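## Task

On the desk beside arm1, build a three-high stack that sits wholly within the desk top: the small red wooden block at the bottom, the long cardboard box on it, and the small sealed carton on top. Each item must rest on one of its long faces and be about centred over the item beneath. Every other object has to finish resting directly on the same furniture it sits on now. The attempt fails if any object from a furniture top ends up on the floor without a gripper holding it. It also fails if any object goes into or beneath a piece of furniture, even while gripped. The stack must stand with no robot supporting it, and at the end the grippers must release and the arms move away.

## Robot and tools

ROBOTS. There are three identical i2rt Big YAM arms, named arm1, arm2 and arm3. Each has six revolute joints, a two-finger gripper and a wrist camera that sits above the hand and looks toward the fingertips. The hand reaches roughly 1.0 m from the joint1 axis. Two fixed cameras, room_a and room_b, watch the room. The arms act independently: a stalled arm does not pause the others.

FRAMES. Any pose in a result uses a single scene frame whose origin is on the floor, with +z upward. "hand" is the point halfway between the fingertips; its z axis runs along the fingers and its y axis is the direction the fingers open and close. The pose of each arm's foot is never printed. Commands themselves are not poses: they are joint-space targets.

execute_actions. Argument "actions" is a list holding one action or none (empty list = just report state and images). An action is one object keyed by arm name ("arm1", "arm2", "arm3"); under each arm goes {"joints": {...}} with any of these keys, each an absolute target (never an offset from the current value):
- joint1_rad: -2.879 to 2.879 rad, tolerance ±0.045. Spins the arm about its foot; positive is counter-clockwise seen from above; 0 points along the foot's facing.
- joint2_rad: 0 to 3.141, ±0.14. Shoulder; 0 has the upper arm pointing back about level; positive lifts it up and over to the front.
- joint3_rad: 0 to 3.019, ±0.09. Elbow; 0 is folded flat against the upper arm; positive opens it.
- joint4_rad: -1.692 to 1.57, ±0.055. Hand pitch; positive tips the fingers up.
- joint5_rad: -1.57 to 1.57, ±0.03. Hand sideways swing; positive goes to the arm's right.
- joint6_rad: -2.094 to 2.094, ±0.035. Hand roll; positive is clockwise viewed from behind the hand.
- gripper_m: 0 to 0.093 metres, ±0.003, the fingertip gap. Grip force tops out near 50 to 62 N per pad.
Example: {"arm1": {"joints": {"gripper_m": 0.05}}, "arm2": {"joints": {"joint1_rad": 0.3}}}. All named motions begin at once and may finish at different moments; one action lasts at most 15 s. A joint or arm you omit may keep driving toward its earlier target. An unknown key or an out-of-range number rejects the entire call and nothing moves. Optional "cameras": a list of camera names (arm1_cam_wrist, arm2_cam_wrist, arm3_cam_wrist, room_a, room_b); missing, null or ["all"] returns all, [] returns none. Images are 672x504.

wait: "seconds" from 0 to 10; commands nothing new and returns the same report as an empty action.

zoom_image: "camera" plus "region" [x0, y0, x1, y1] in pixels of that camera's latest full image, origin at top-left, no larger than 504 by 504. Gives a sharper close-up.

read_manual: optional "section", only "licences"; returns licence text, moves nothing.

finished_scene: "scene" integer of the current scene. Ends it permanently after the last command has been held, reports whether the goal was met, and hands over the next task.

RESULTS. joint_positions lists actual joint values; a "pictures" line gives the order of the returned images. joint_status tells how each commanded motion ended: "off_target" (stopped short and may still push), "contact_stop" or "time_out" (the joint now holds where it stopped; after time_out it may keep a target clipped to within 0.375, 0.375, 0.113, 0.225, 0.075, 0.3 rad of its position for joints 1-6 and keep pushing, moving by itself if freed), "not_followed" (a built-in safety check held back that arm's joint targets; a line "joint command not followed" with a "cause:" explains; the gripper part still runs, and the arm may retry those targets on later actions), and "limit_stop_at_motor_heat". on_its_own lists joints doing things you did not command this call; "held at" is the target held, not the position. Joint torques are raw drive outputs per arm joint, with per-arm offset, scale and noise, so treat them cautiously. If a call reports a stop, the remaining execute_actions, wait and finished_scene calls in that reply are skipped.

CAUTIONS.
- The arms do not halt on contact and can press hard; a strong squeeze between two arms ends the run, and a hard collision may too. The inter-arm check ignores fingers, gripper bodies and wrist cameras and may react late. No result line reports arm-to-arm contact.
- Joints move at different rates, so the hand can sweep wide between postures; stage moves to stay clear of furniture and other arms.
- Sustained pushing or holding loads heats motors: MOTOR HOT appears at 85 °C; at 100 °C an OVER-TEMPERATURE FAULT drops that arm until it cools. To relieve a stuck push, command the joint to its reported position. Tiny target changes may not move a joint; a loaded joint left holding can sag.
- The robot keeps its last command while you think.
- Avoid dropping, slamming or knocking objects; never let one reach the floor or go into or under furniture. Loose objects may get an occasional small nudge, so check the stack before finishing, then open the grippers and back away.

Each tool is called after ">>>" as name(argument=value, ...) on one line, values as JSON.

## Session

>>> execute_actions(actions=[])

Scene clock: 0.00 s.
Joint torques (N m, as the arm reports them, + toward a larger angle): no reading
Motor temperatures (°C, as the motors report them): arm1=[25 26 24 27 24 26] | arm2=[26 25 27 27 25 27] | arm3=[25 26 23 26 27 26]
arm1.joint_positions: joint1_rad=+0.793 joint2_rad=+0.555 joint3_rad=+1.316 joint4_rad=-1.264 joint5_rad=-0.175 joint6_rad=-0.457 gripper_m=+0.095
arm1.joint_status: not commanded
arm1.hand: x=-0.5444 y=+0.6172 z=+1.3503 quat_wxyz=(-0.247, -0.549, -0.663, +0.445) (m; scene frame)
arm2.joint_positions: joint1_rad=+0.783 joint2_rad=+0.398 joint3_rad=+1.402 joint4_rad=-1.605 joint5_rad=+0.001 joint6_rad=+0.249 gripper_m=+0.094
arm2.joint_status: not commanded
arm2.hand: x=-0.1518 y=-0.0325 z=+1.4257 quat_wxyz=(-0.319, -0.773, -0.428, +0.343) (m; scene frame)
arm3.joint_positions: joint1_rad=+0.335 joint2_rad=+0.623 joint3_rad=+1.524 joint4_rad=-1.335 joint5_rad=-0.020 joint6_rad=-0.217 gripper_m=+0.094
arm3.joint_status: not commanded
arm3.hand: x=+0.7419 y=-0.7333 z=+1.4504 quat_wxyz=(-0.497, +0.465, -0.706, -0.197) (m; scene frame)
pictures: arm1_cam_wrist, arm2_cam_wrist, arm3_cam_wrist, room_a, room_b
Images, in order (width x height): arm1_cam_wrist 672x504, arm2_cam_wrist 672x504, arm3_cam_wrist 672x504, room_a 672x504, room_b 672x504.

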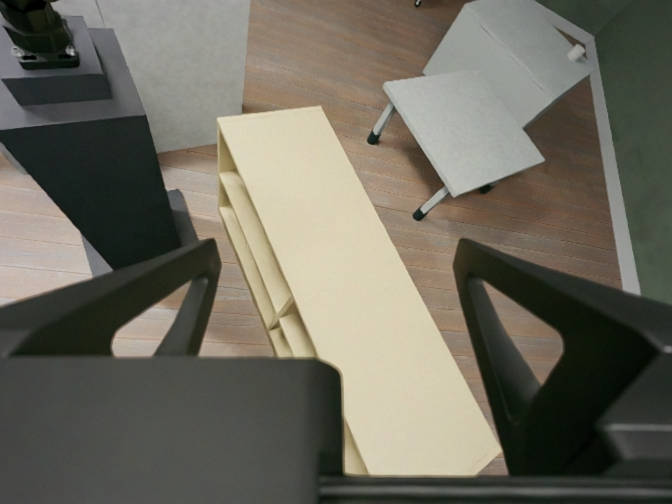

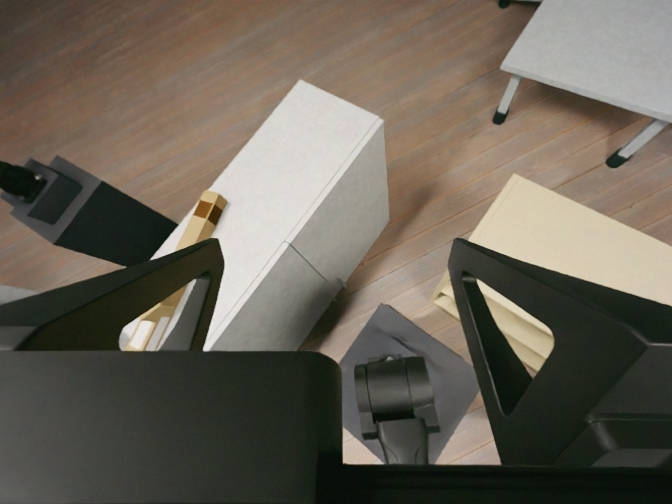

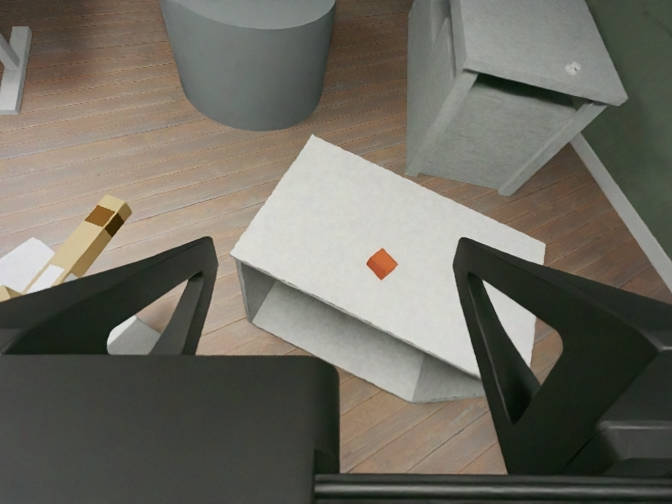

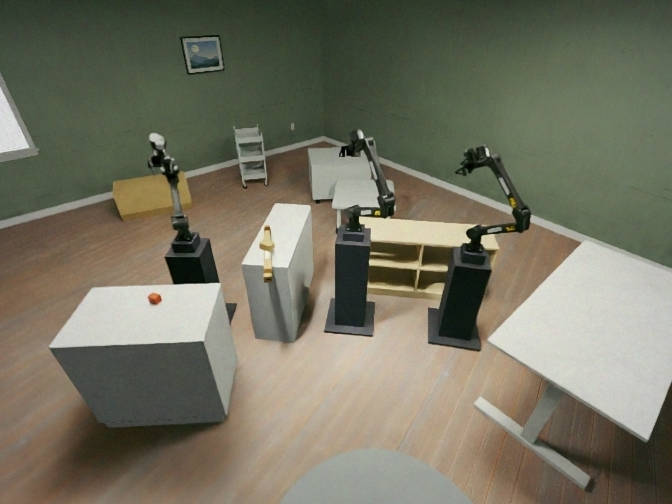

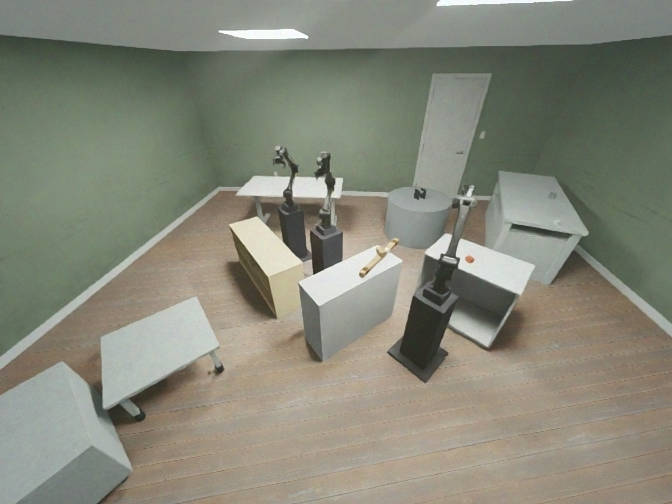

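>>> zoom_image(camera="room_a", region=[120, 190, 340, 340])

>>> execute_actions(actions=[{"arm3":{"joints":{"joint1_rad":0.25,"joint2_rad":1.25,"joint3_rad":1.3,"joint4_rad":-1.3,"joint5_rad":0,"joint6_rad":0}},"arm2":{"joints":{"joint1_rad":1.7,"joint2_rad":1.1,"joint3_rad":1.3,"joint4_rad":-1.4,"joint6_rad":0}},"arm1":{"joints":{"joint1_rad":-1.6,"joint2_rad":0.9,"joint3_rad":1.4,"joint4_rad":-1.4,"joint5_rad":0,"joint6_rad":0}}}])

Region (120, 190, 340, 340) of room_a's 672x504 image, scaled by 2.291, with more detail than that image has; it fills the top 344 rows of this view, and the rest is white.

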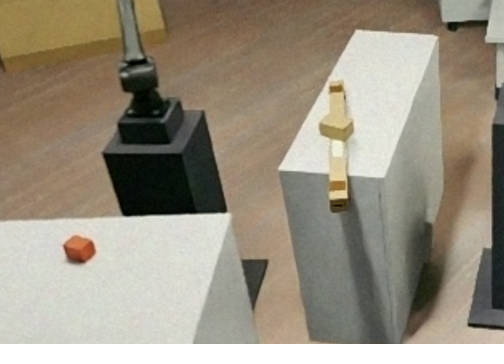

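Scene clock: 8.83 s.
Joint torques (N m, as the arm reports them, + toward a larger angle): arm1=[ 0.48 -1.98 10.6   0.77 -0.04  0.03] | arm2=[ 0.09 -6.35  9.73  1.59 -0.04 -0.02] | arm3=[-0.34 -9.62  9.38  1.1   0.08  0.2 ]
Motor temperatures (°C, as the motors report them): arm1=[25 26 26 27 24 26] | arm2=[26 25 29 27 25 27] | arm3=[25 26 24 26 27 26]
arm1.joint_positions: joint1_rad=-1.598 joint2_rad=+0.905 joint3_rad=+1.370 joint4_rad=-1.388 joint5_rad=+0.001 joint6_rad=-0.007 gripper_m=+0.095
arm1.joint_status: all done
arm1.hand: x=-0.6089 y=+1.1470 z=+1.2673 quat_wxyz=(+0.183, -0.783, +0.531, +0.267) (m; scene frame)
arm2.joint_positions: joint1_rad=+1.701 joint2_rad=+1.105 joint3_rad=+1.299 joint4_rad=-1.411 joint5_rad=+0.002 joint6_rad=+0.014 gripper_m=+0.094
arm2.joint_status: all done
arm2.hand: x=+0.0921 y=-0.2381 z=+1.2441 quat_wxyz=(-0.154, -0.463, -0.869, +0.083) (m; scene frame)
arm3.joint_positions: joint1_rad=+0.261 joint2_rad=+1.262 joint3_rad=+1.284 joint4_rad=-1.306 joint5_rad=-0.002 joint6_rad=-0.012 gripper_m=+0.094
arm3.joint_status: all done
arm3.hand: x=+0.8901 y=-0.5880 z=+1.1304 quat_wxyz=(-0.125, +0.420, -0.897, -0.059) (m; scene frame)
pictures: arm1_cam_wrist, arm2_cam_wrist, arm3_cam_wrist, room_a, room_b
Images, in order (width x height): arm1_cam_wrist 672x504, arm2_cam_wrist 672x504, arm3_cam_wrist 672x504, room_a 672x504, room_b 672x504.

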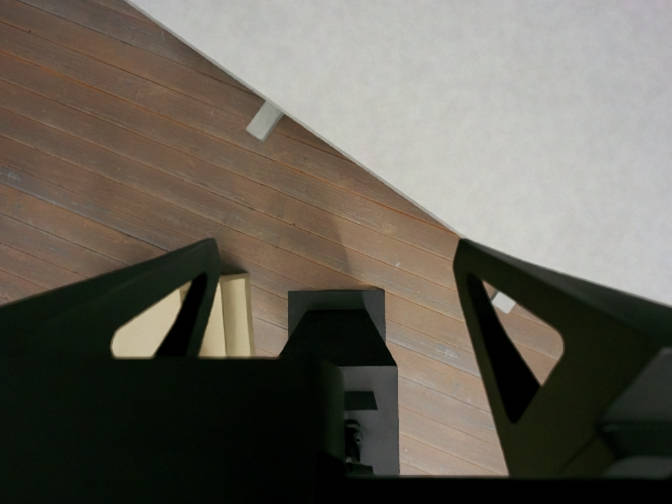

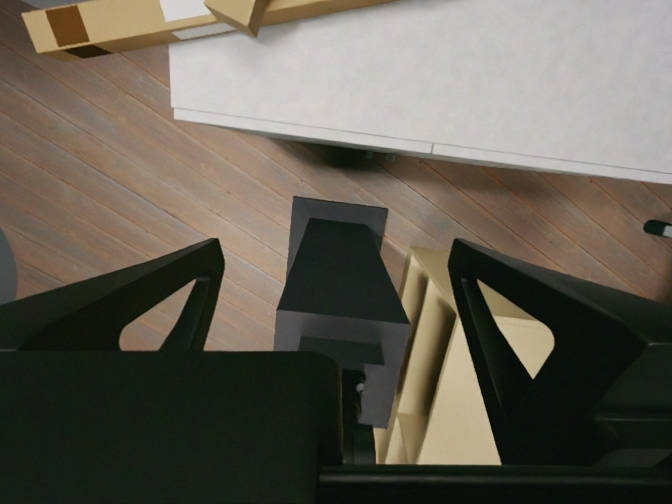

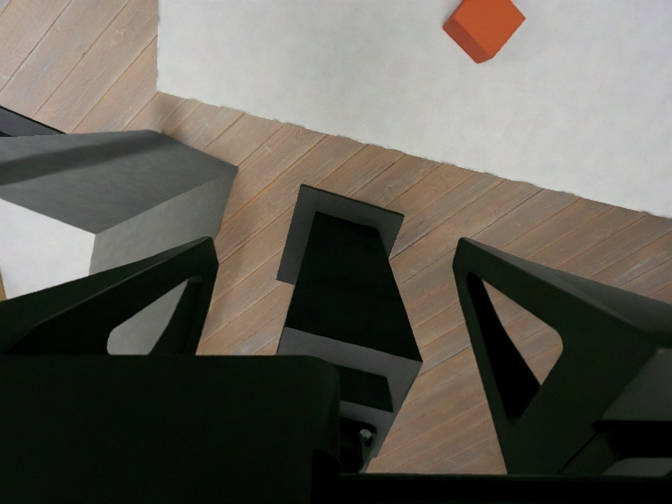

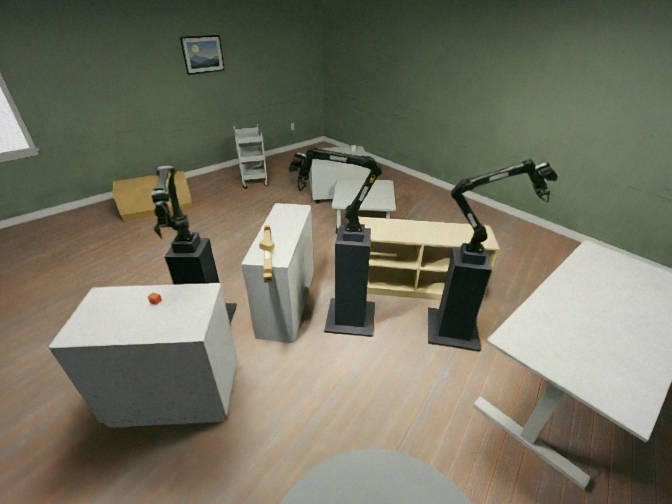

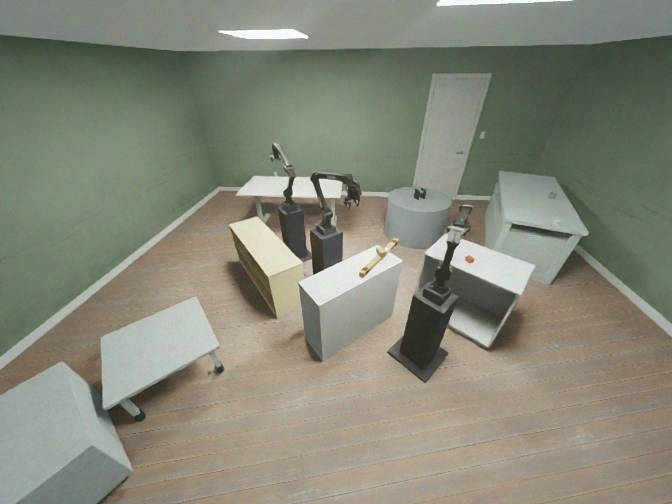

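>>> execute_actions(actions=[{"arm3":{"joints":{"joint1_rad":-0.04,"joint2_rad":1.45,"joint3_rad":1.15,"joint4_rad":-0.57}},"arm2":{"joints":{"joint1_rad":1.9,"joint2_rad":1.45,"joint3_rad":1.15,"joint4_rad":-0.57}},"arm1":{"joints":{"joint1_rad":-2.1,"joint2_rad":1.45,"joint3_rad":1.15,"joint4_rad":-0.57}}}])

Scene clock: 13.47 s.
Joint torques (N m, as the arm reports them, + toward a larger angle): arm1=[  1.21 -10.88   9.14   2.22  -0.01   0.02] | arm2=[ -0.39 -12.37  10.08   2.78  -0.06  -0.02] | arm3=[  0.86 -12.21   9.15   2.12   0.     0.16]
Motor temperatures (°C, as the motors report them): arm1=[25 26 27 27 24 26] | arm2=[26 25 29 27 25 27] | arm3=[25 26 25 26 27 26]
arm1.joint_positions: joint1_rad=-2.106 joint2_rad=+1.449 joint3_rad=+1.145 joint4_rad=-0.587 joint5_rad=+0.000 joint6_rad=-0.006 gripper_m=+0.095
arm1.joint_status: all done
arm1.hand: x=-0.4139 y=+1.3980 z=+1.0318 quat_wxyz=(+0.252, -0.620, +0.708, +0.224) (m; scene frame)
arm2.joint_positions: joint1_rad=+1.908 joint2_rad=+1.452 joint3_rad=+1.145 joint4_rad=-0.591 joint5_rad=+0.001 joint6_rad=+0.014 gripper_m=+0.094
arm2.joint_status: all done
arm2.hand: x=+0.2875 y=-0.3185 z=+1.1081 quat_wxyz=(-0.306, -0.355, -0.875, +0.122) (m; scene frame)
arm3.joint_positions: joint1_rad=-0.048 joint2_rad=+1.460 joint3_rad=+1.135 joint4_rad=-0.585 joint5_rad=+0.001 joint6_rad=-0.010 gripper_m=+0.094
arm3.joint_status: all done
arm3.hand: x=+1.0912 y=-0.6153 z=+1.0428 quat_wxyz=(-0.309, +0.264, -0.910, -0.085) (m; scene frame)
pictures: arm1_cam_wrist, arm2_cam_wrist, arm3_cam_wrist, room_a, room_b
Images, in order (width x height): arm1_cam_wrist 672x504, arm2_cam_wrist 672x504, arm3_cam_wrist 672x504, room_a 672x504, room_b 672x504.

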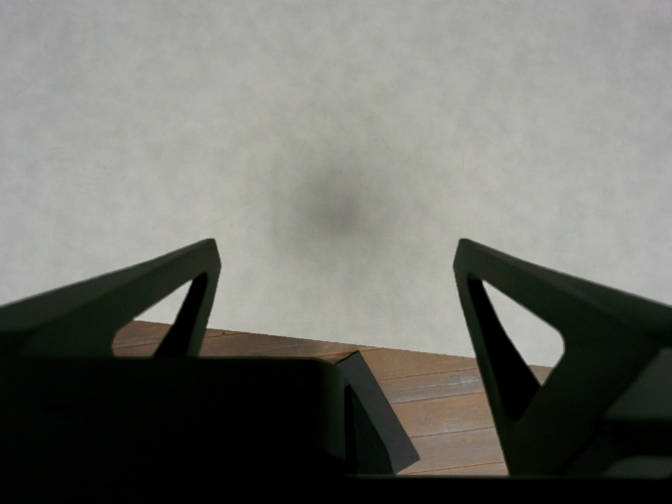

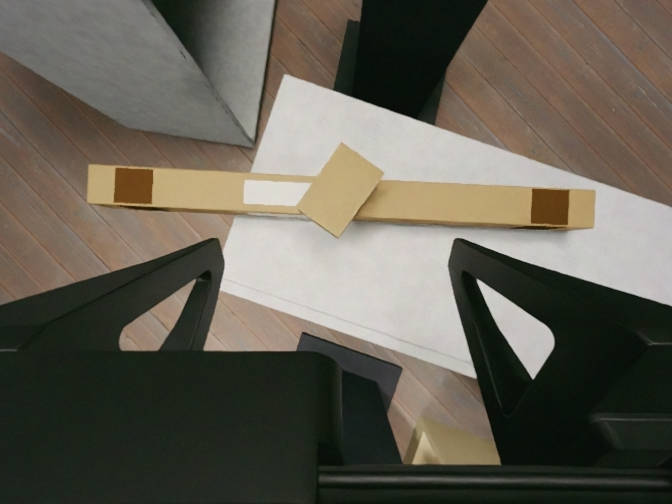

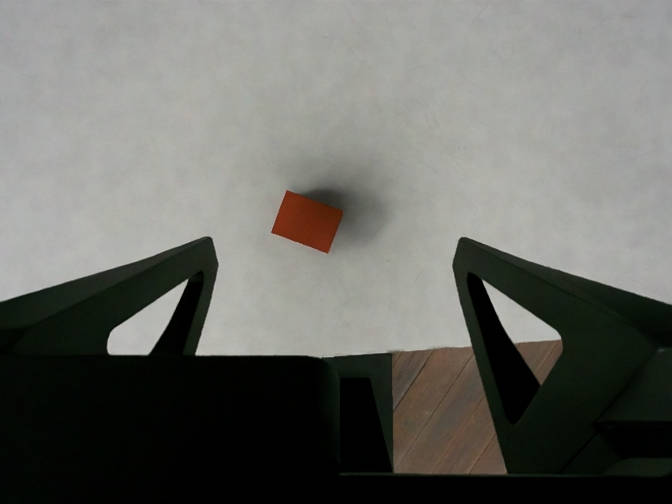

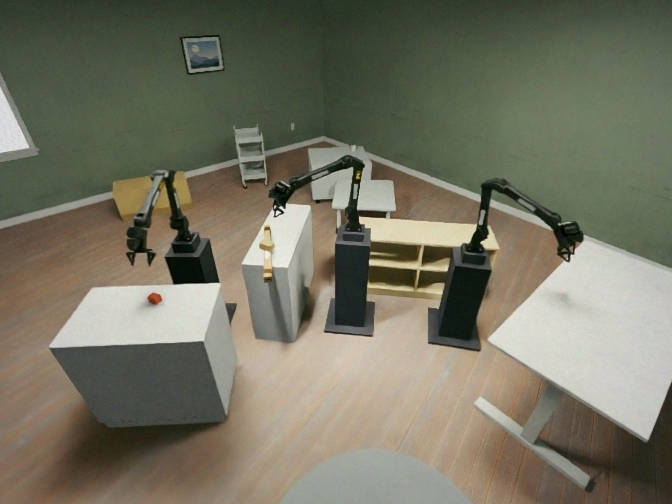

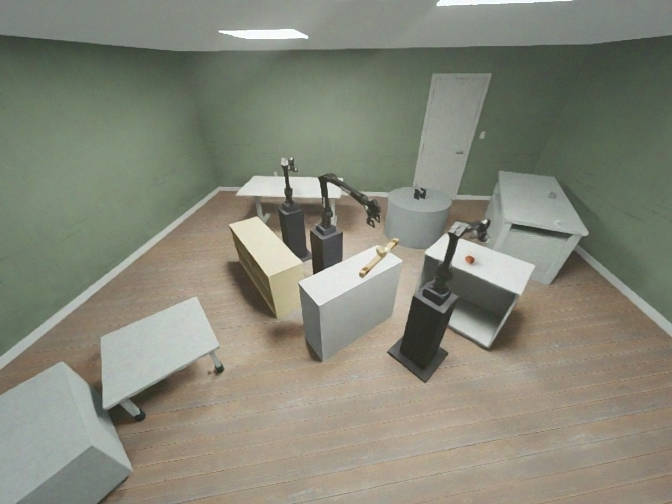

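>>> execute_actions(actions=[{"arm3":{"joints":{"joint1_rad":0.005,"joint2_rad":1.9,"joint3_rad":1.53,"joint4_rad":-1.17,"joint6_rad":-1.2}},"arm2":{"joints":{"joint1_rad":1.895,"joint2_rad":2.01,"joint3_rad":1.63,"joint4_rad":-1.16,"joint6_rad":0.55}},"arm1":{"joints":{"joint1_rad":0.7}}}])

Scene clock: 19.80 s.
Joint torques (N m, as the arm reports them, + toward a larger angle): arm1=[  0.08 -11.15   9.12   1.89   0.01   0.02] | arm2=[ -0.36 -19.49  12.37  -0.36   0.01   0.22] | arm3=[  1.36 -17.34  10.08  -0.18  -0.05  -0.03]
Motor temperatures (°C, as the motors report them): arm1=[25 26 28 27 24 26] | arm2=[26 25 30 27 25 27] | arm3=[25 26 26 26 27 26]
arm1.joint_positions: joint1_rad=+0.707 joint2_rad=+1.449 joint3_rad=+1.145 joint4_rad=-0.582 joint5_rad=-0.001 joint6_rad=-0.006 gripper_m=+0.095
arm1.joint_status: all done
arm1.hand: x=-0.7432 y=+0.3373 z=+1.0244 quat_wxyz=(-0.170, -0.800, -0.499, +0.286) (m; scene frame)
arm2.joint_positions: joint1_rad=+1.904 joint2_rad=+2.020 joint3_rad=+1.582 joint4_rad=-1.147 joint5_rad=+0.001 joint6_rad=+0.535 gripper_m=+0.094
arm2.joint_status: all done
arm2.hand: x=+0.3051 y=-0.3397 z=+0.9348 quat_wxyz=(+0.009, -0.604, -0.797, +0.002) (m; scene frame)
arm3.joint_positions: joint1_rad=-0.002 joint2_rad=+1.915 joint3_rad=+1.487 joint4_rad=-1.161 joint5_rad=+0.001 joint6_rad=-1.189 gripper_m=+0.094
arm3.joint_status: all done
arm3.hand: x=+1.0728 y=-0.5969 z=+0.9043 quat_wxyz=(+0.014, +0.780, -0.626, -0.004) (m; scene frame)
pictures: arm1_cam_wrist, arm2_cam_wrist, arm3_cam_wrist, room_a, room_b
Images, in order (width x height): arm1_cam_wrist 672x504, arm2_cam_wrist 672x504, arm3_cam_wrist 672x504, room_a 672x504, room_b 672x504.

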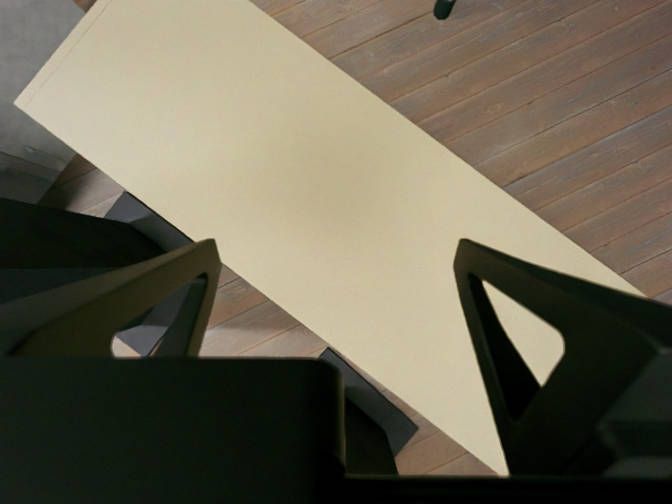

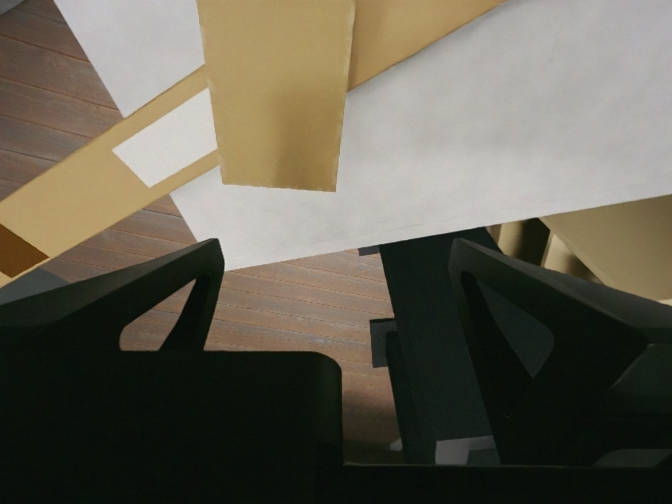

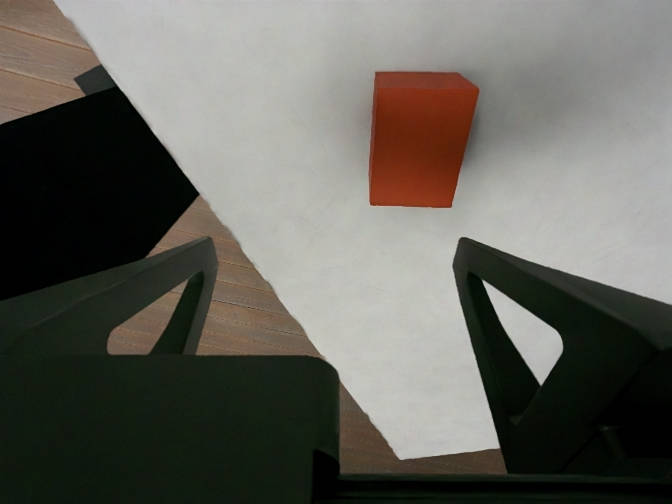

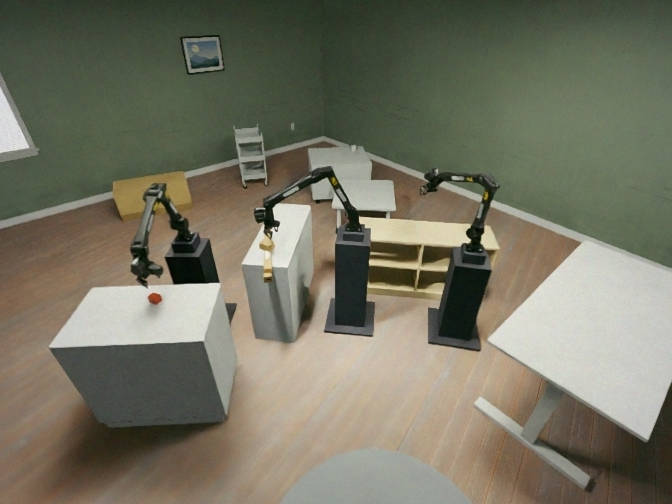

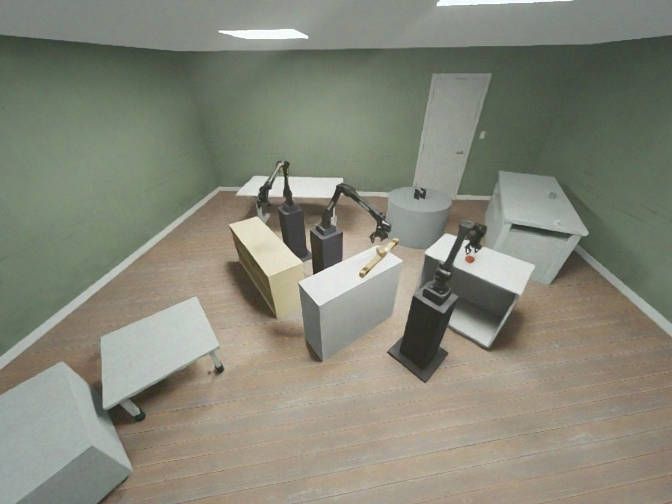

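>>> execute_actions(actions=[{"arm3":{"joints":{"joint2_rad":1.99,"joint3_rad":1.635,"joint4_rad":-1.15}},"arm2":{"joints":{"joint2_rad":2.12,"joint3_rad":1.83,"joint4_rad":-1.23}}}], cameras=["arm2_cam_wrist","arm3_cam_wrist"])

>>> execute_actions(actions=[{"arm3":{"joints":{"joint2_rad":2.07,"joint3_rad":1.55,"joint4_rad":-1.01}},"arm2":{"joints":{"joint2_rad":2.195,"joint3_rad":1.73,"joint4_rad":-1.07}}}], cameras=["arm2_cam_wrist","arm3_cam_wrist","room_a"])

Scene clock: 26.67 s.
Joint torques (N m, as the arm reports them, + toward a larger angle): arm1=[  0.04 -11.16   9.13   1.89   0.01   0.02] | arm2=[ -0.03 -19.64  12.99  -0.42   0.04   0.23] | arm3=[  1.26 -15.99  10.03   0.5   -0.07  -0.02]
Motor temperatures (°C, as the motors report them): arm1=[25 26 29 27 24 26] | arm2=[26 26 32 27 25 27] | arm3=[25 27 27 26 27 26]
arm1.joint_positions: joint1_rad=+0.707 joint2_rad=+1.449 joint3_rad=+1.145 joint4_rad=-0.582 joint5_rad=-0.001 joint6_rad=-0.006 gripper_m=+0.095
arm1.joint_status: not commanded
arm1.hand: x=-0.7432 y=+0.3373 z=+1.0244 quat_wxyz=(-0.170, -0.800, -0.499, +0.286) (m; scene frame)
arm2.joint_positions: joint1_rad=+1.904 joint2_rad=+2.112 joint3_rad=+1.780 joint4_rad=-1.215 joint5_rad=+0.001 joint6_rad=+0.535 gripper_m=+0.094
arm2.joint_status: all done
arm2.hand: x=+0.3431 y=-0.3759 z=+0.9508 quat_wxyz=(-0.011, -0.604, -0.797, +0.004) (m; scene frame)
arm3.joint_positions: joint1_rad=-0.002 joint2_rad=+1.966 joint3_rad=+1.598 joint4_rad=-1.153 joint5_rad=+0.001 joint6_rad=-1.189 gripper_m=+0.094
arm3.joint_status: all done
arm3.hand: x=+1.1078 y=-0.5730 z=+0.9148 quat_wxyz=(-0.019, +0.780, -0.626, +0.006) (m; scene frame)
pictures: arm2_cam_wrist, arm3_cam_wrist
Images, in order (width x height): arm2_cam_wrist 672x504, arm3_cam_wrist 672x504.

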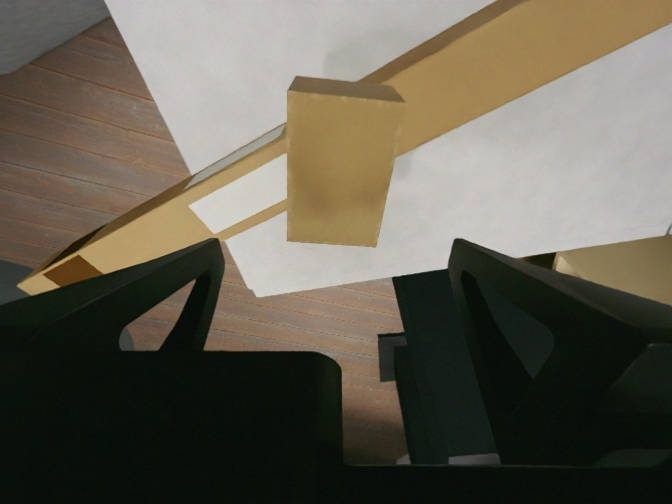

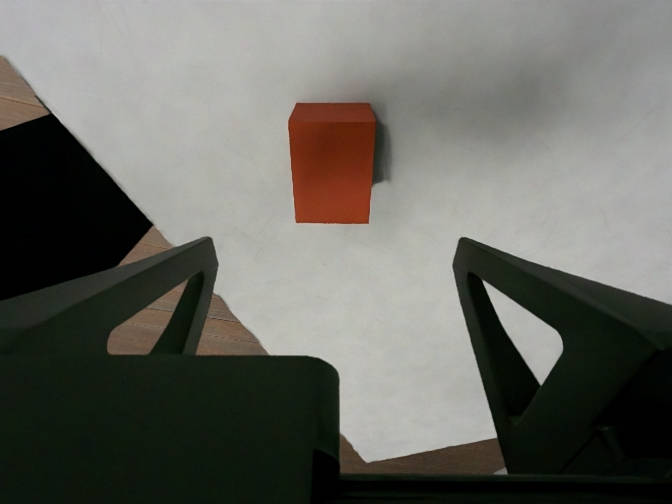

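Scene clock: 27.73 s.
Joint torques (N m, as the arm reports them, + toward a larger angle): arm1=[  0.03 -11.12   9.13   1.89   0.01   0.02] | arm2=[  0.03 -21.07   7.91   1.07   0.     0.21] | arm3=[  1.13 -18.82   7.17   0.52  -0.05  -0.02]
Motor temperatures (°C, as the motors report them): arm1=[25 26 29 27 24 26] | arm2=[26 26 32 27 25 27] | arm3=[25 27 26 26 27 26]
arm1.joint_positions: joint1_rad=+0.707 joint2_rad=+1.449 joint3_rad=+1.145 joint4_rad=-0.582 joint5_rad=-0.001 joint6_rad=-0.006 gripper_m=+0.095
arm1.joint_status: not commanded
arm1.hand: x=-0.7432 y=+0.3373 z=+1.0244 quat_wxyz=(-0.170, -0.800, -0.499, +0.286) (m; scene frame)
arm2.joint_positions: joint1_rad=+1.904 joint2_rad=+2.199 joint3_rad=+1.733 joint4_rad=-1.085 joint5_rad=+0.001 joint6_rad=+0.535 gripper_m=+0.094
arm2.joint_status: all done
arm2.hand: x=+0.3451 y=-0.3783 z=+0.8804 quat_wxyz=(-0.009, -0.604, -0.797, +0.004) (m; scene frame)
arm3.joint_positions: joint1_rad=-0.002 joint2_rad=+2.073 joint3_rad=+1.544 joint4_rad=-1.018 joint5_rad=+0.001 joint6_rad=-1.189 gripper_m=+0.094
arm3.joint_status: all done
arm3.hand: x=+1.1077 y=-0.5731 z=+0.8354 quat_wxyz=(-0.007, +0.780, -0.626, +0.003) (m; scene frame)
pictures: arm2_cam_wrist, arm3_cam_wrist, room_a
Images, in order (width x height): arm2_cam_wrist 672x504, arm3_cam_wrist 672x504, room_a 672x504.

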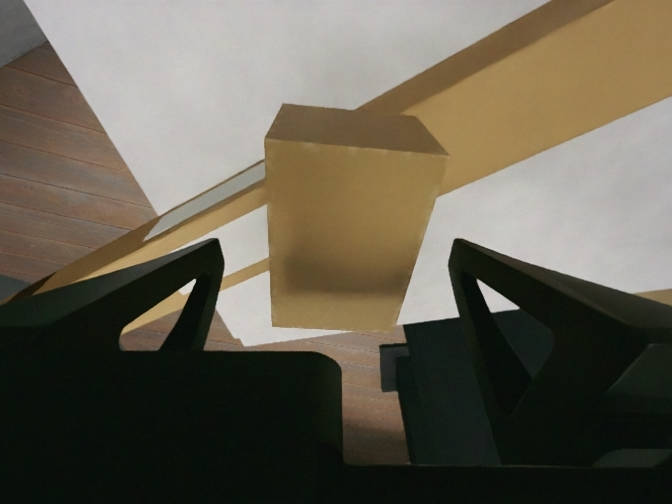

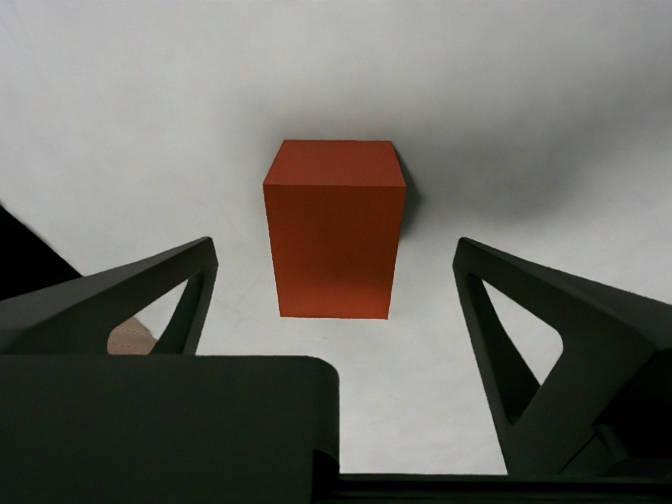

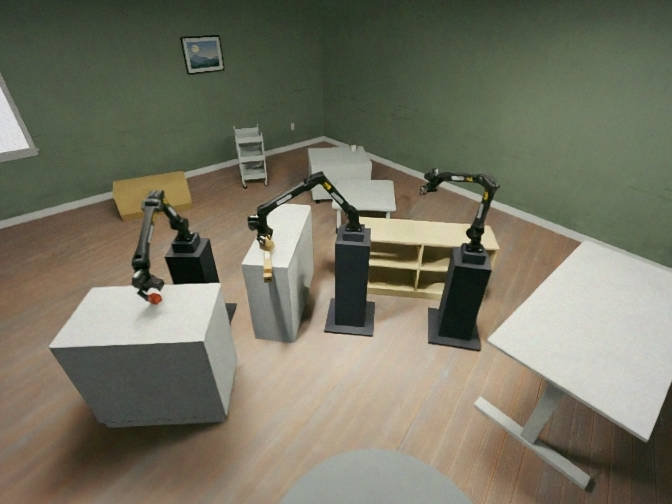

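>>> execute_actions(actions=[{"arm3":{"joints":{"joint1_rad":-0.02,"joint2_rad":2.105,"joint4_rad":-0.995}},"arm2":{"joints":{"joint2_rad":2.225,"joint4_rad":-1.075}}}], cameras=[])

>>> execute_actions(actions=[{"arm3":{"joints":{"gripper_m":0.03}},"arm2":{"joints":{"gripper_m":0.04}}}], cameras=["arm2_cam_wrist","arm3_cam_wrist"])

Scene clock: 30.23 s.
Joint torques (N m, as the arm reports them, + toward a larger angle): arm1=[  0.06 -11.14   9.12   1.9    0.01   0.02] | arm2=[ -0.23 -19.53   7.79   0.85   0.04   0.25] | arm3=[ -0.64 -16.51   7.09   0.69  -0.06  -0.03]
Motor temperatures (°C, as the motors report them): arm1=[25 26 29 27 24 26] | arm2=[26 26 31 27 25 27] | arm3=[25 27 26 26 27 26]
arm1.joint_positions: joint1_rad=+0.707 joint2_rad=+1.449 joint3_rad=+1.145 joint4_rad=-0.582 joint5_rad=-0.001 joint6_rad=-0.006 gripper_m=+0.095
arm1.joint_status: not commanded
arm1.hand: x=-0.7432 y=+0.3373 z=+1.0244 quat_wxyz=(-0.170, -0.800, -0.499, +0.286) (m; scene frame)
arm2.joint_positions: joint1_rad=+1.904 joint2_rad=+2.205 joint3_rad=+1.733 joint4_rad=-1.085 joint5_rad=+0.001 joint6_rad=+0.535 gripper_m=+0.094
arm2.joint_status: all done
arm2.hand: x=+0.3443 y=-0.3776 z=+0.8761 quat_wxyz=(-0.005, -0.604, -0.797, +0.004) (m; scene frame)
arm3.joint_positions: joint1_rad=-0.005 joint2_rad=+2.079 joint3_rad=+1.544 joint4_rad=-1.004 joint5_rad=+0.001 joint6_rad=-1.189 gripper_m=+0.094
arm3.joint_status: all done
arm3.hand: x=+1.1109 y=-0.5732 z=+0.8319 quat_wxyz=(-0.010, +0.779, -0.627, +0.004) (m; scene frame)
pictures: none
No camera images: the call's "cameras" was empty. Leave "cameras" out to get every camera's image.

Scene clock: 30.87 s.
Joint torques (N m, as the arm reports them, + toward a larger angle): arm1=[  0.04 -11.15   9.12   1.89   0.01   0.02] | arm2=[ -0.41 -19.92   7.86   0.86   0.02   0.22] | arm3=[ -1.06 -16.37   7.13   0.61  -0.06  -0.02]
Motor temperatures (°C, as the motors report them): arm1=[25 26 29 27 24 26] | arm2=[26 26 31 27 25 27] | arm3=[25 27 26 26 27 26]
arm1.joint_positions: joint1_rad=+0.707 joint2_rad=+1.449 joint3_rad=+1.145 joint4_rad=-0.582 joint5_rad=-0.001 joint6_rad=-0.006 gripper_m=+0.095
arm1.joint_status: not commanded
arm1.hand: x=-0.7432 y=+0.3373 z=+1.0244 quat_wxyz=(-0.170, -0.800, -0.499, +0.286) (m; scene frame)
arm2.joint_positions: joint1_rad=+1.904 joint2_rad=+2.205 joint3_rad=+1.733 joint4_rad=-1.085 joint5_rad=+0.001 joint6_rad=+0.536 gripper_m=+0.059
arm2.joint_status: gripper_m off_target (ended at +0.059, target +0.040)
arm2.hand: x=+0.3444 y=-0.3775 z=+0.8761 quat_wxyz=(-0.005, -0.604, -0.797, +0.003) (m; scene frame)
arm3.joint_positions: joint1_rad=-0.005 joint2_rad=+2.079 joint3_rad=+1.544 joint4_rad=-1.003 joint5_rad=+0.001 joint6_rad=-1.190 gripper_m=+0.044
arm3.joint_status: gripper_m off_target (ended at +0.044, target +0.030)
arm3.hand: x=+1.1112 y=-0.5729 z=+0.8319 quat_wxyz=(-0.011, +0.779, -0.627, +0.004) (m; scene frame)
pictures: arm2_cam_wrist, arm3_cam_wrist
Images, in order (width x height): arm2_cam_wrist 672x504, arm3_cam_wrist 672x504.

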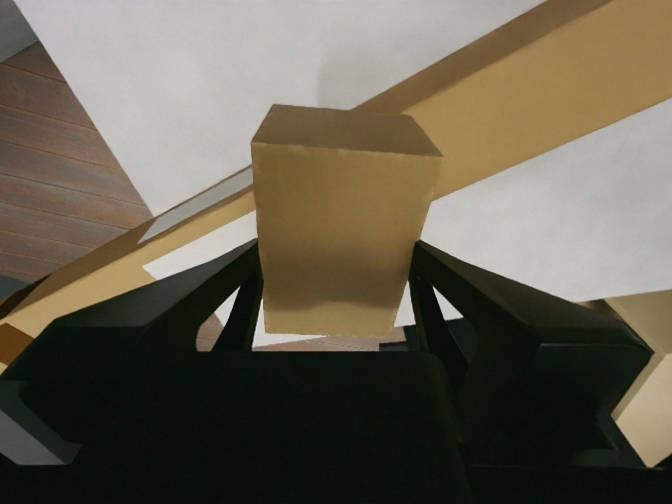

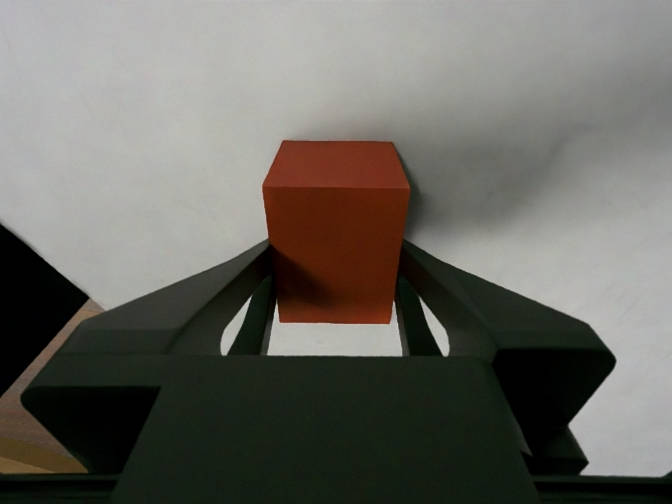

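>>> execute_actions(actions=[{"arm3":{"joints":{"gripper_m":0.06}},"arm2":{"joints":{"gripper_m":0.075}}}], cameras=[])

>>> execute_actions(actions=[{"arm3":{"joints":{"joint3_rad":1.52,"joint4_rad":-0.93}},"arm2":{"joints":{"joint3_rad":1.68,"joint4_rad":-1.0}}}], cameras=[])

>>> execute_actions(actions=[{"arm3":{"joints":{"gripper_m":0.03}},"arm2":{"joints":{"gripper_m":0.04}}}], cameras=["arm2_cam_wrist","arm3_cam_wrist"])

>>> execute_actions(actions=[{"arm3":{"joints":{"joint2_rad":1.6,"joint4_rad":-1.4}},"arm2":{"joints":{"joint2_rad":2.12}},"arm1":{"joints":{"joint1_rad":-0.8}}}], cameras=["arm2_cam_wrist","arm3_cam_wrist","room_b"])

Scene clock: 34.63 s.
Joint torques (N m, as the arm reports them, + toward a larger angle): arm1=[  0.04 -11.13   9.13   1.9    0.01   0.02] | arm2=[ -0.4  -19.46   7.87   0.86   0.     0.23] | arm3=[ -0.72 -16.33   7.01   0.53  -0.05  -0.02]
Motor temperatures (°C, as the motors report them): arm1=[25 26 29 27 24 26] | arm2=[26 27 31 27 25 27] | arm3=[25 27 26 26 27 26]
arm1.joint_positions: joint1_rad=+0.707 joint2_rad=+1.449 joint3_rad=+1.145 joint4_rad=-0.582 joint5_rad=-0.001 joint6_rad=-0.006 gripper_m=+0.095
arm1.joint_status: not commanded
arm1.hand: x=-0.7432 y=+0.3373 z=+1.0244 quat_wxyz=(-0.170, -0.800, -0.499, +0.286) (m; scene frame)
arm2.joint_positions: joint1_rad=+1.904 joint2_rad=+2.205 joint3_rad=+1.733 joint4_rad=-1.085 joint5_rad=+0.001 joint6_rad=+0.536 gripper_m=+0.075
arm2.joint_status: all done
arm2.hand: x=+0.3444 y=-0.3775 z=+0.8761 quat_wxyz=(-0.005, -0.604, -0.797, +0.003) (m; scene frame)
arm3.joint_positions: joint1_rad=-0.005 joint2_rad=+2.079 joint3_rad=+1.544 joint4_rad=-1.003 joint5_rad=+0.001 joint6_rad=-1.190 gripper_m=+0.060
arm3.joint_status: all done
arm3.hand: x=+1.1111 y=-0.5730 z=+0.8317 quat_wxyz=(-0.011, +0.779, -0.627, +0.004) (m; scene frame)
pictures: none
No camera images: the call's "cameras" was empty. Leave "cameras" out to get every camera's image.

Scene clock: 35.43 s.
Joint torques (N m, as the arm reports them, + toward a larger angle): arm1=[  0.03 -11.15   9.12   1.89   0.01   0.02] | arm2=[ -0.47 -20.07   7.21   1.13   0.07   0.22] | arm3=[ -0.8  -15.65   6.28   0.81  -0.06  -0.03]
Motor temperatures (°C, as the motors report them): arm1=[25 26 29 27 24 26] | arm2=[26 27 31 27 25 27] | arm3=[25 27 26 26 27 26]
arm1.joint_positions: joint1_rad=+0.707 joint2_rad=+1.449 joint3_rad=+1.145 joint4_rad=-0.582 joint5_rad=-0.001 joint6_rad=-0.006 gripper_m=+0.095
arm1.joint_status: not commanded
arm1.hand: x=-0.7432 y=+0.3373 z=+1.0244 quat_wxyz=(-0.170, -0.800, -0.499, +0.286) (m; scene frame)
arm2.joint_positions: joint1_rad=+1.904 joint2_rad=+2.212 joint3_rad=+1.688 joint4_rad=-1.015 joint5_rad=+0.001 joint6_rad=+0.536 gripper_m=+0.075
arm2.joint_status: all done
arm2.hand: x=+0.3420 y=-0.3754 z=+0.8570 quat_wxyz=(-0.014, -0.604, -0.797, +0.004) (m; scene frame)
arm3.joint_positions: joint1_rad=-0.005 joint2_rad=+2.082 joint3_rad=+1.523 joint4_rad=-0.940 joint5_rad=+0.001 joint6_rad=-1.190 gripper_m=+0.060
arm3.joint_status: all done
arm3.hand: x=+1.1158 y=-0.5698 z=+0.8238 quat_wxyz=(-0.030, +0.779, -0.626, +0.010) (m; scene frame)
pictures: none
No camera images: the call's "cameras" was empty. Leave "cameras" out to get every camera's image.

Scene clock: 35.97 s.
Joint torques (N m, as the arm reports them, + toward a larger angle): arm1=[  0.03 -11.11   9.11   1.89   0.01   0.02] | arm2=[ -0.05 -19.99   7.19   1.15   0.03   0.26] | arm3=[ -0.75 -16.67   6.42   0.71  -0.06  -0.02]
Motor temperatures (°C, as the motors report them): arm1=[25 26 29 27 24 26] | arm2=[26 27 31 27 25 27] | arm3=[25 27 26 26 27 26]
arm1.joint_positions: joint1_rad=+0.707 joint2_rad=+1.449 joint3_rad=+1.145 joint4_rad=-0.582 joint5_rad=-0.001 joint6_rad=-0.006 gripper_m=+0.095
arm1.joint_status: not commanded
arm1.hand: x=-0.7432 y=+0.3373 z=+1.0244 quat_wxyz=(-0.170, -0.800, -0.499, +0.286) (m; scene frame)
arm2.joint_positions: joint1_rad=+1.903 joint2_rad=+2.212 joint3_rad=+1.688 joint4_rad=-1.015 joint5_rad=+0.001 joint6_rad=+0.536 gripper_m=+0.060
arm2.joint_status: gripper_m off_target (ended at +0.060, target +0.040)
arm2.hand: x=+0.3419 y=-0.3756 z=+0.8570 quat_wxyz=(-0.014, -0.605, -0.796, +0.004) (m; scene frame)
arm3.joint_positions: joint1_rad=-0.005 joint2_rad=+2.082 joint3_rad=+1.523 joint4_rad=-0.939 joint5_rad=+0.001 joint6_rad=-1.190 gripper_m=+0.044
arm3.joint_status: gripper_m off_target (ended at +0.044, target +0.030)
arm3.hand: x=+1.1161 y=-0.5696 z=+0.8238 quat_wxyz=(-0.030, +0.779, -0.626, +0.010) (m; scene frame)
pictures: arm2_cam_wrist, arm3_cam_wrist
Images, in order (width x height): arm2_cam_wrist 672x504, arm3_cam_wrist 672x504.

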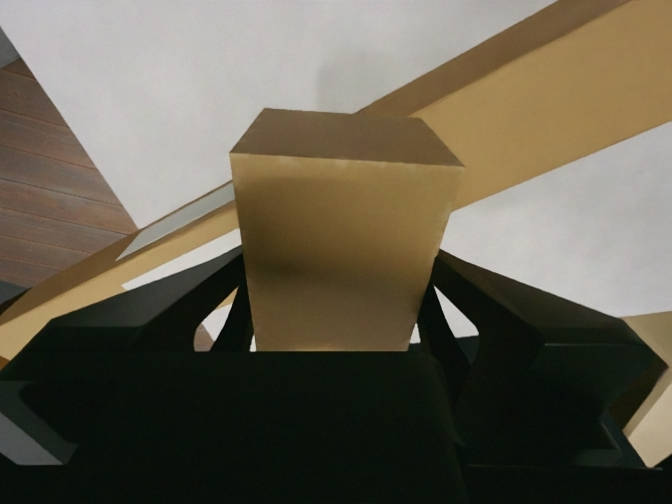

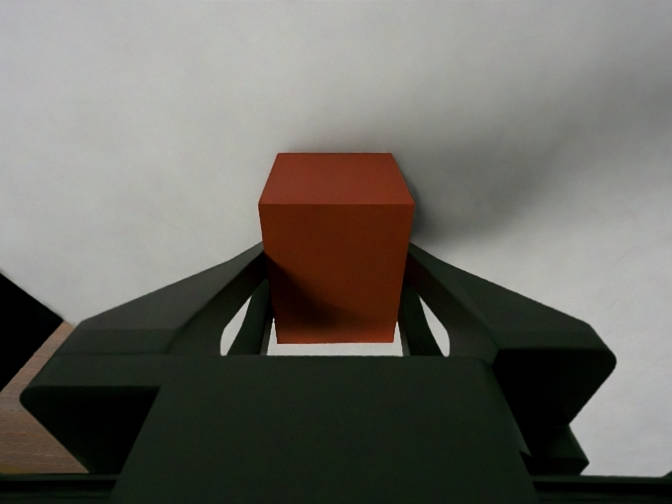

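Scene clock: 37.77 s.
Joint torques (N m, as the arm reports them, + toward a larger angle): arm1=[  0.99 -10.95   9.17   1.91  -0.05   0.02] | arm2=[ -0.28 -20.26   8.39   1.21   0.04   0.22] | arm3=[ -0.91 -13.3    8.96   0.06  -0.05  -0.02]
Motor temperatures (°C, as the motors report them): arm1=[25 26 29 27 24 26] | arm2=[26 27 31 27 25 27] | arm3=[25 27 26 26 27 26]
arm1.joint_positions: joint1_rad=-0.807 joint2_rad=+1.449 joint3_rad=+1.145 joint4_rad=-0.582 joint5_rad=+0.001 joint6_rad=-0.006 gripper_m=+0.095
arm1.joint_status: all done
arm1.hand: x=-1.0076 y=+1.0646 z=+1.0334 quat_wxyz=(+0.073, -0.921, +0.187, +0.333) (m; scene frame)
arm2.joint_positions: joint1_rad=+1.903 joint2_rad=+2.117 joint3_rad=+1.680 joint4_rad=-1.015 joint5_rad=+0.001 joint6_rad=+0.536 gripper_m=+0.060
arm2.joint_status: all done
arm2.hand: x=+0.3498 y=-0.3828 z=+0.9139 quat_wxyz=(-0.058, -0.604, -0.795, +0.009) (m; scene frame)
arm3.joint_positions: joint1_rad=-0.005 joint2_rad=+1.600 joint3_rad=+1.504 joint4_rad=-1.395 joint5_rad=+0.001 joint6_rad=-1.190 gripper_m=+0.044
arm3.joint_status: all done
arm3.hand: x=+1.0290 y=-0.6287 z=+1.0702 quat_wxyz=(-0.033, +0.779, -0.626, +0.011) (m; scene frame)
pictures: arm2_cam_wrist, arm3_cam_wrist, room_b
Images, in order (width x height): arm2_cam_wrist 672x504, arm3_cam_wrist 672x504, room_b 672x504.

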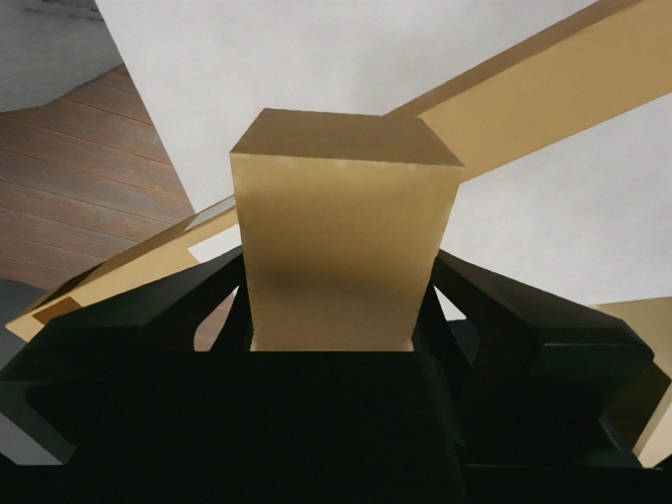

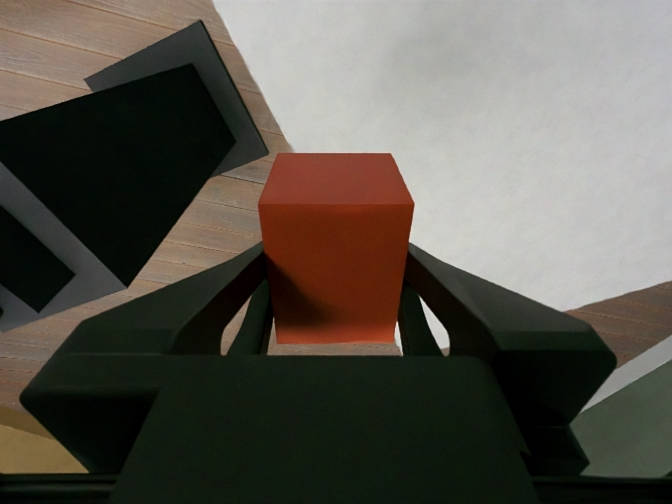

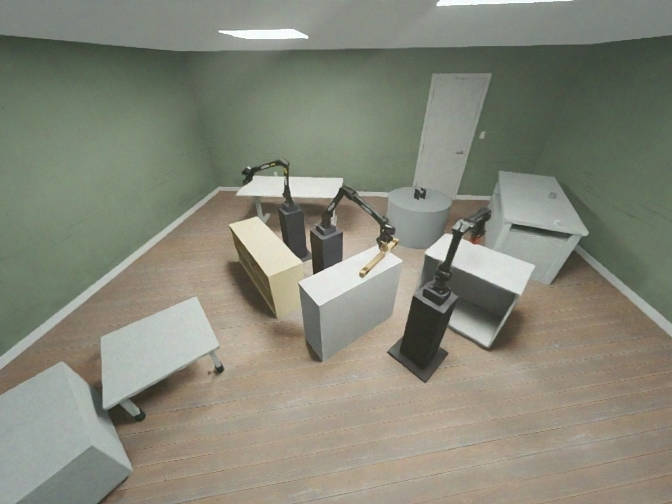

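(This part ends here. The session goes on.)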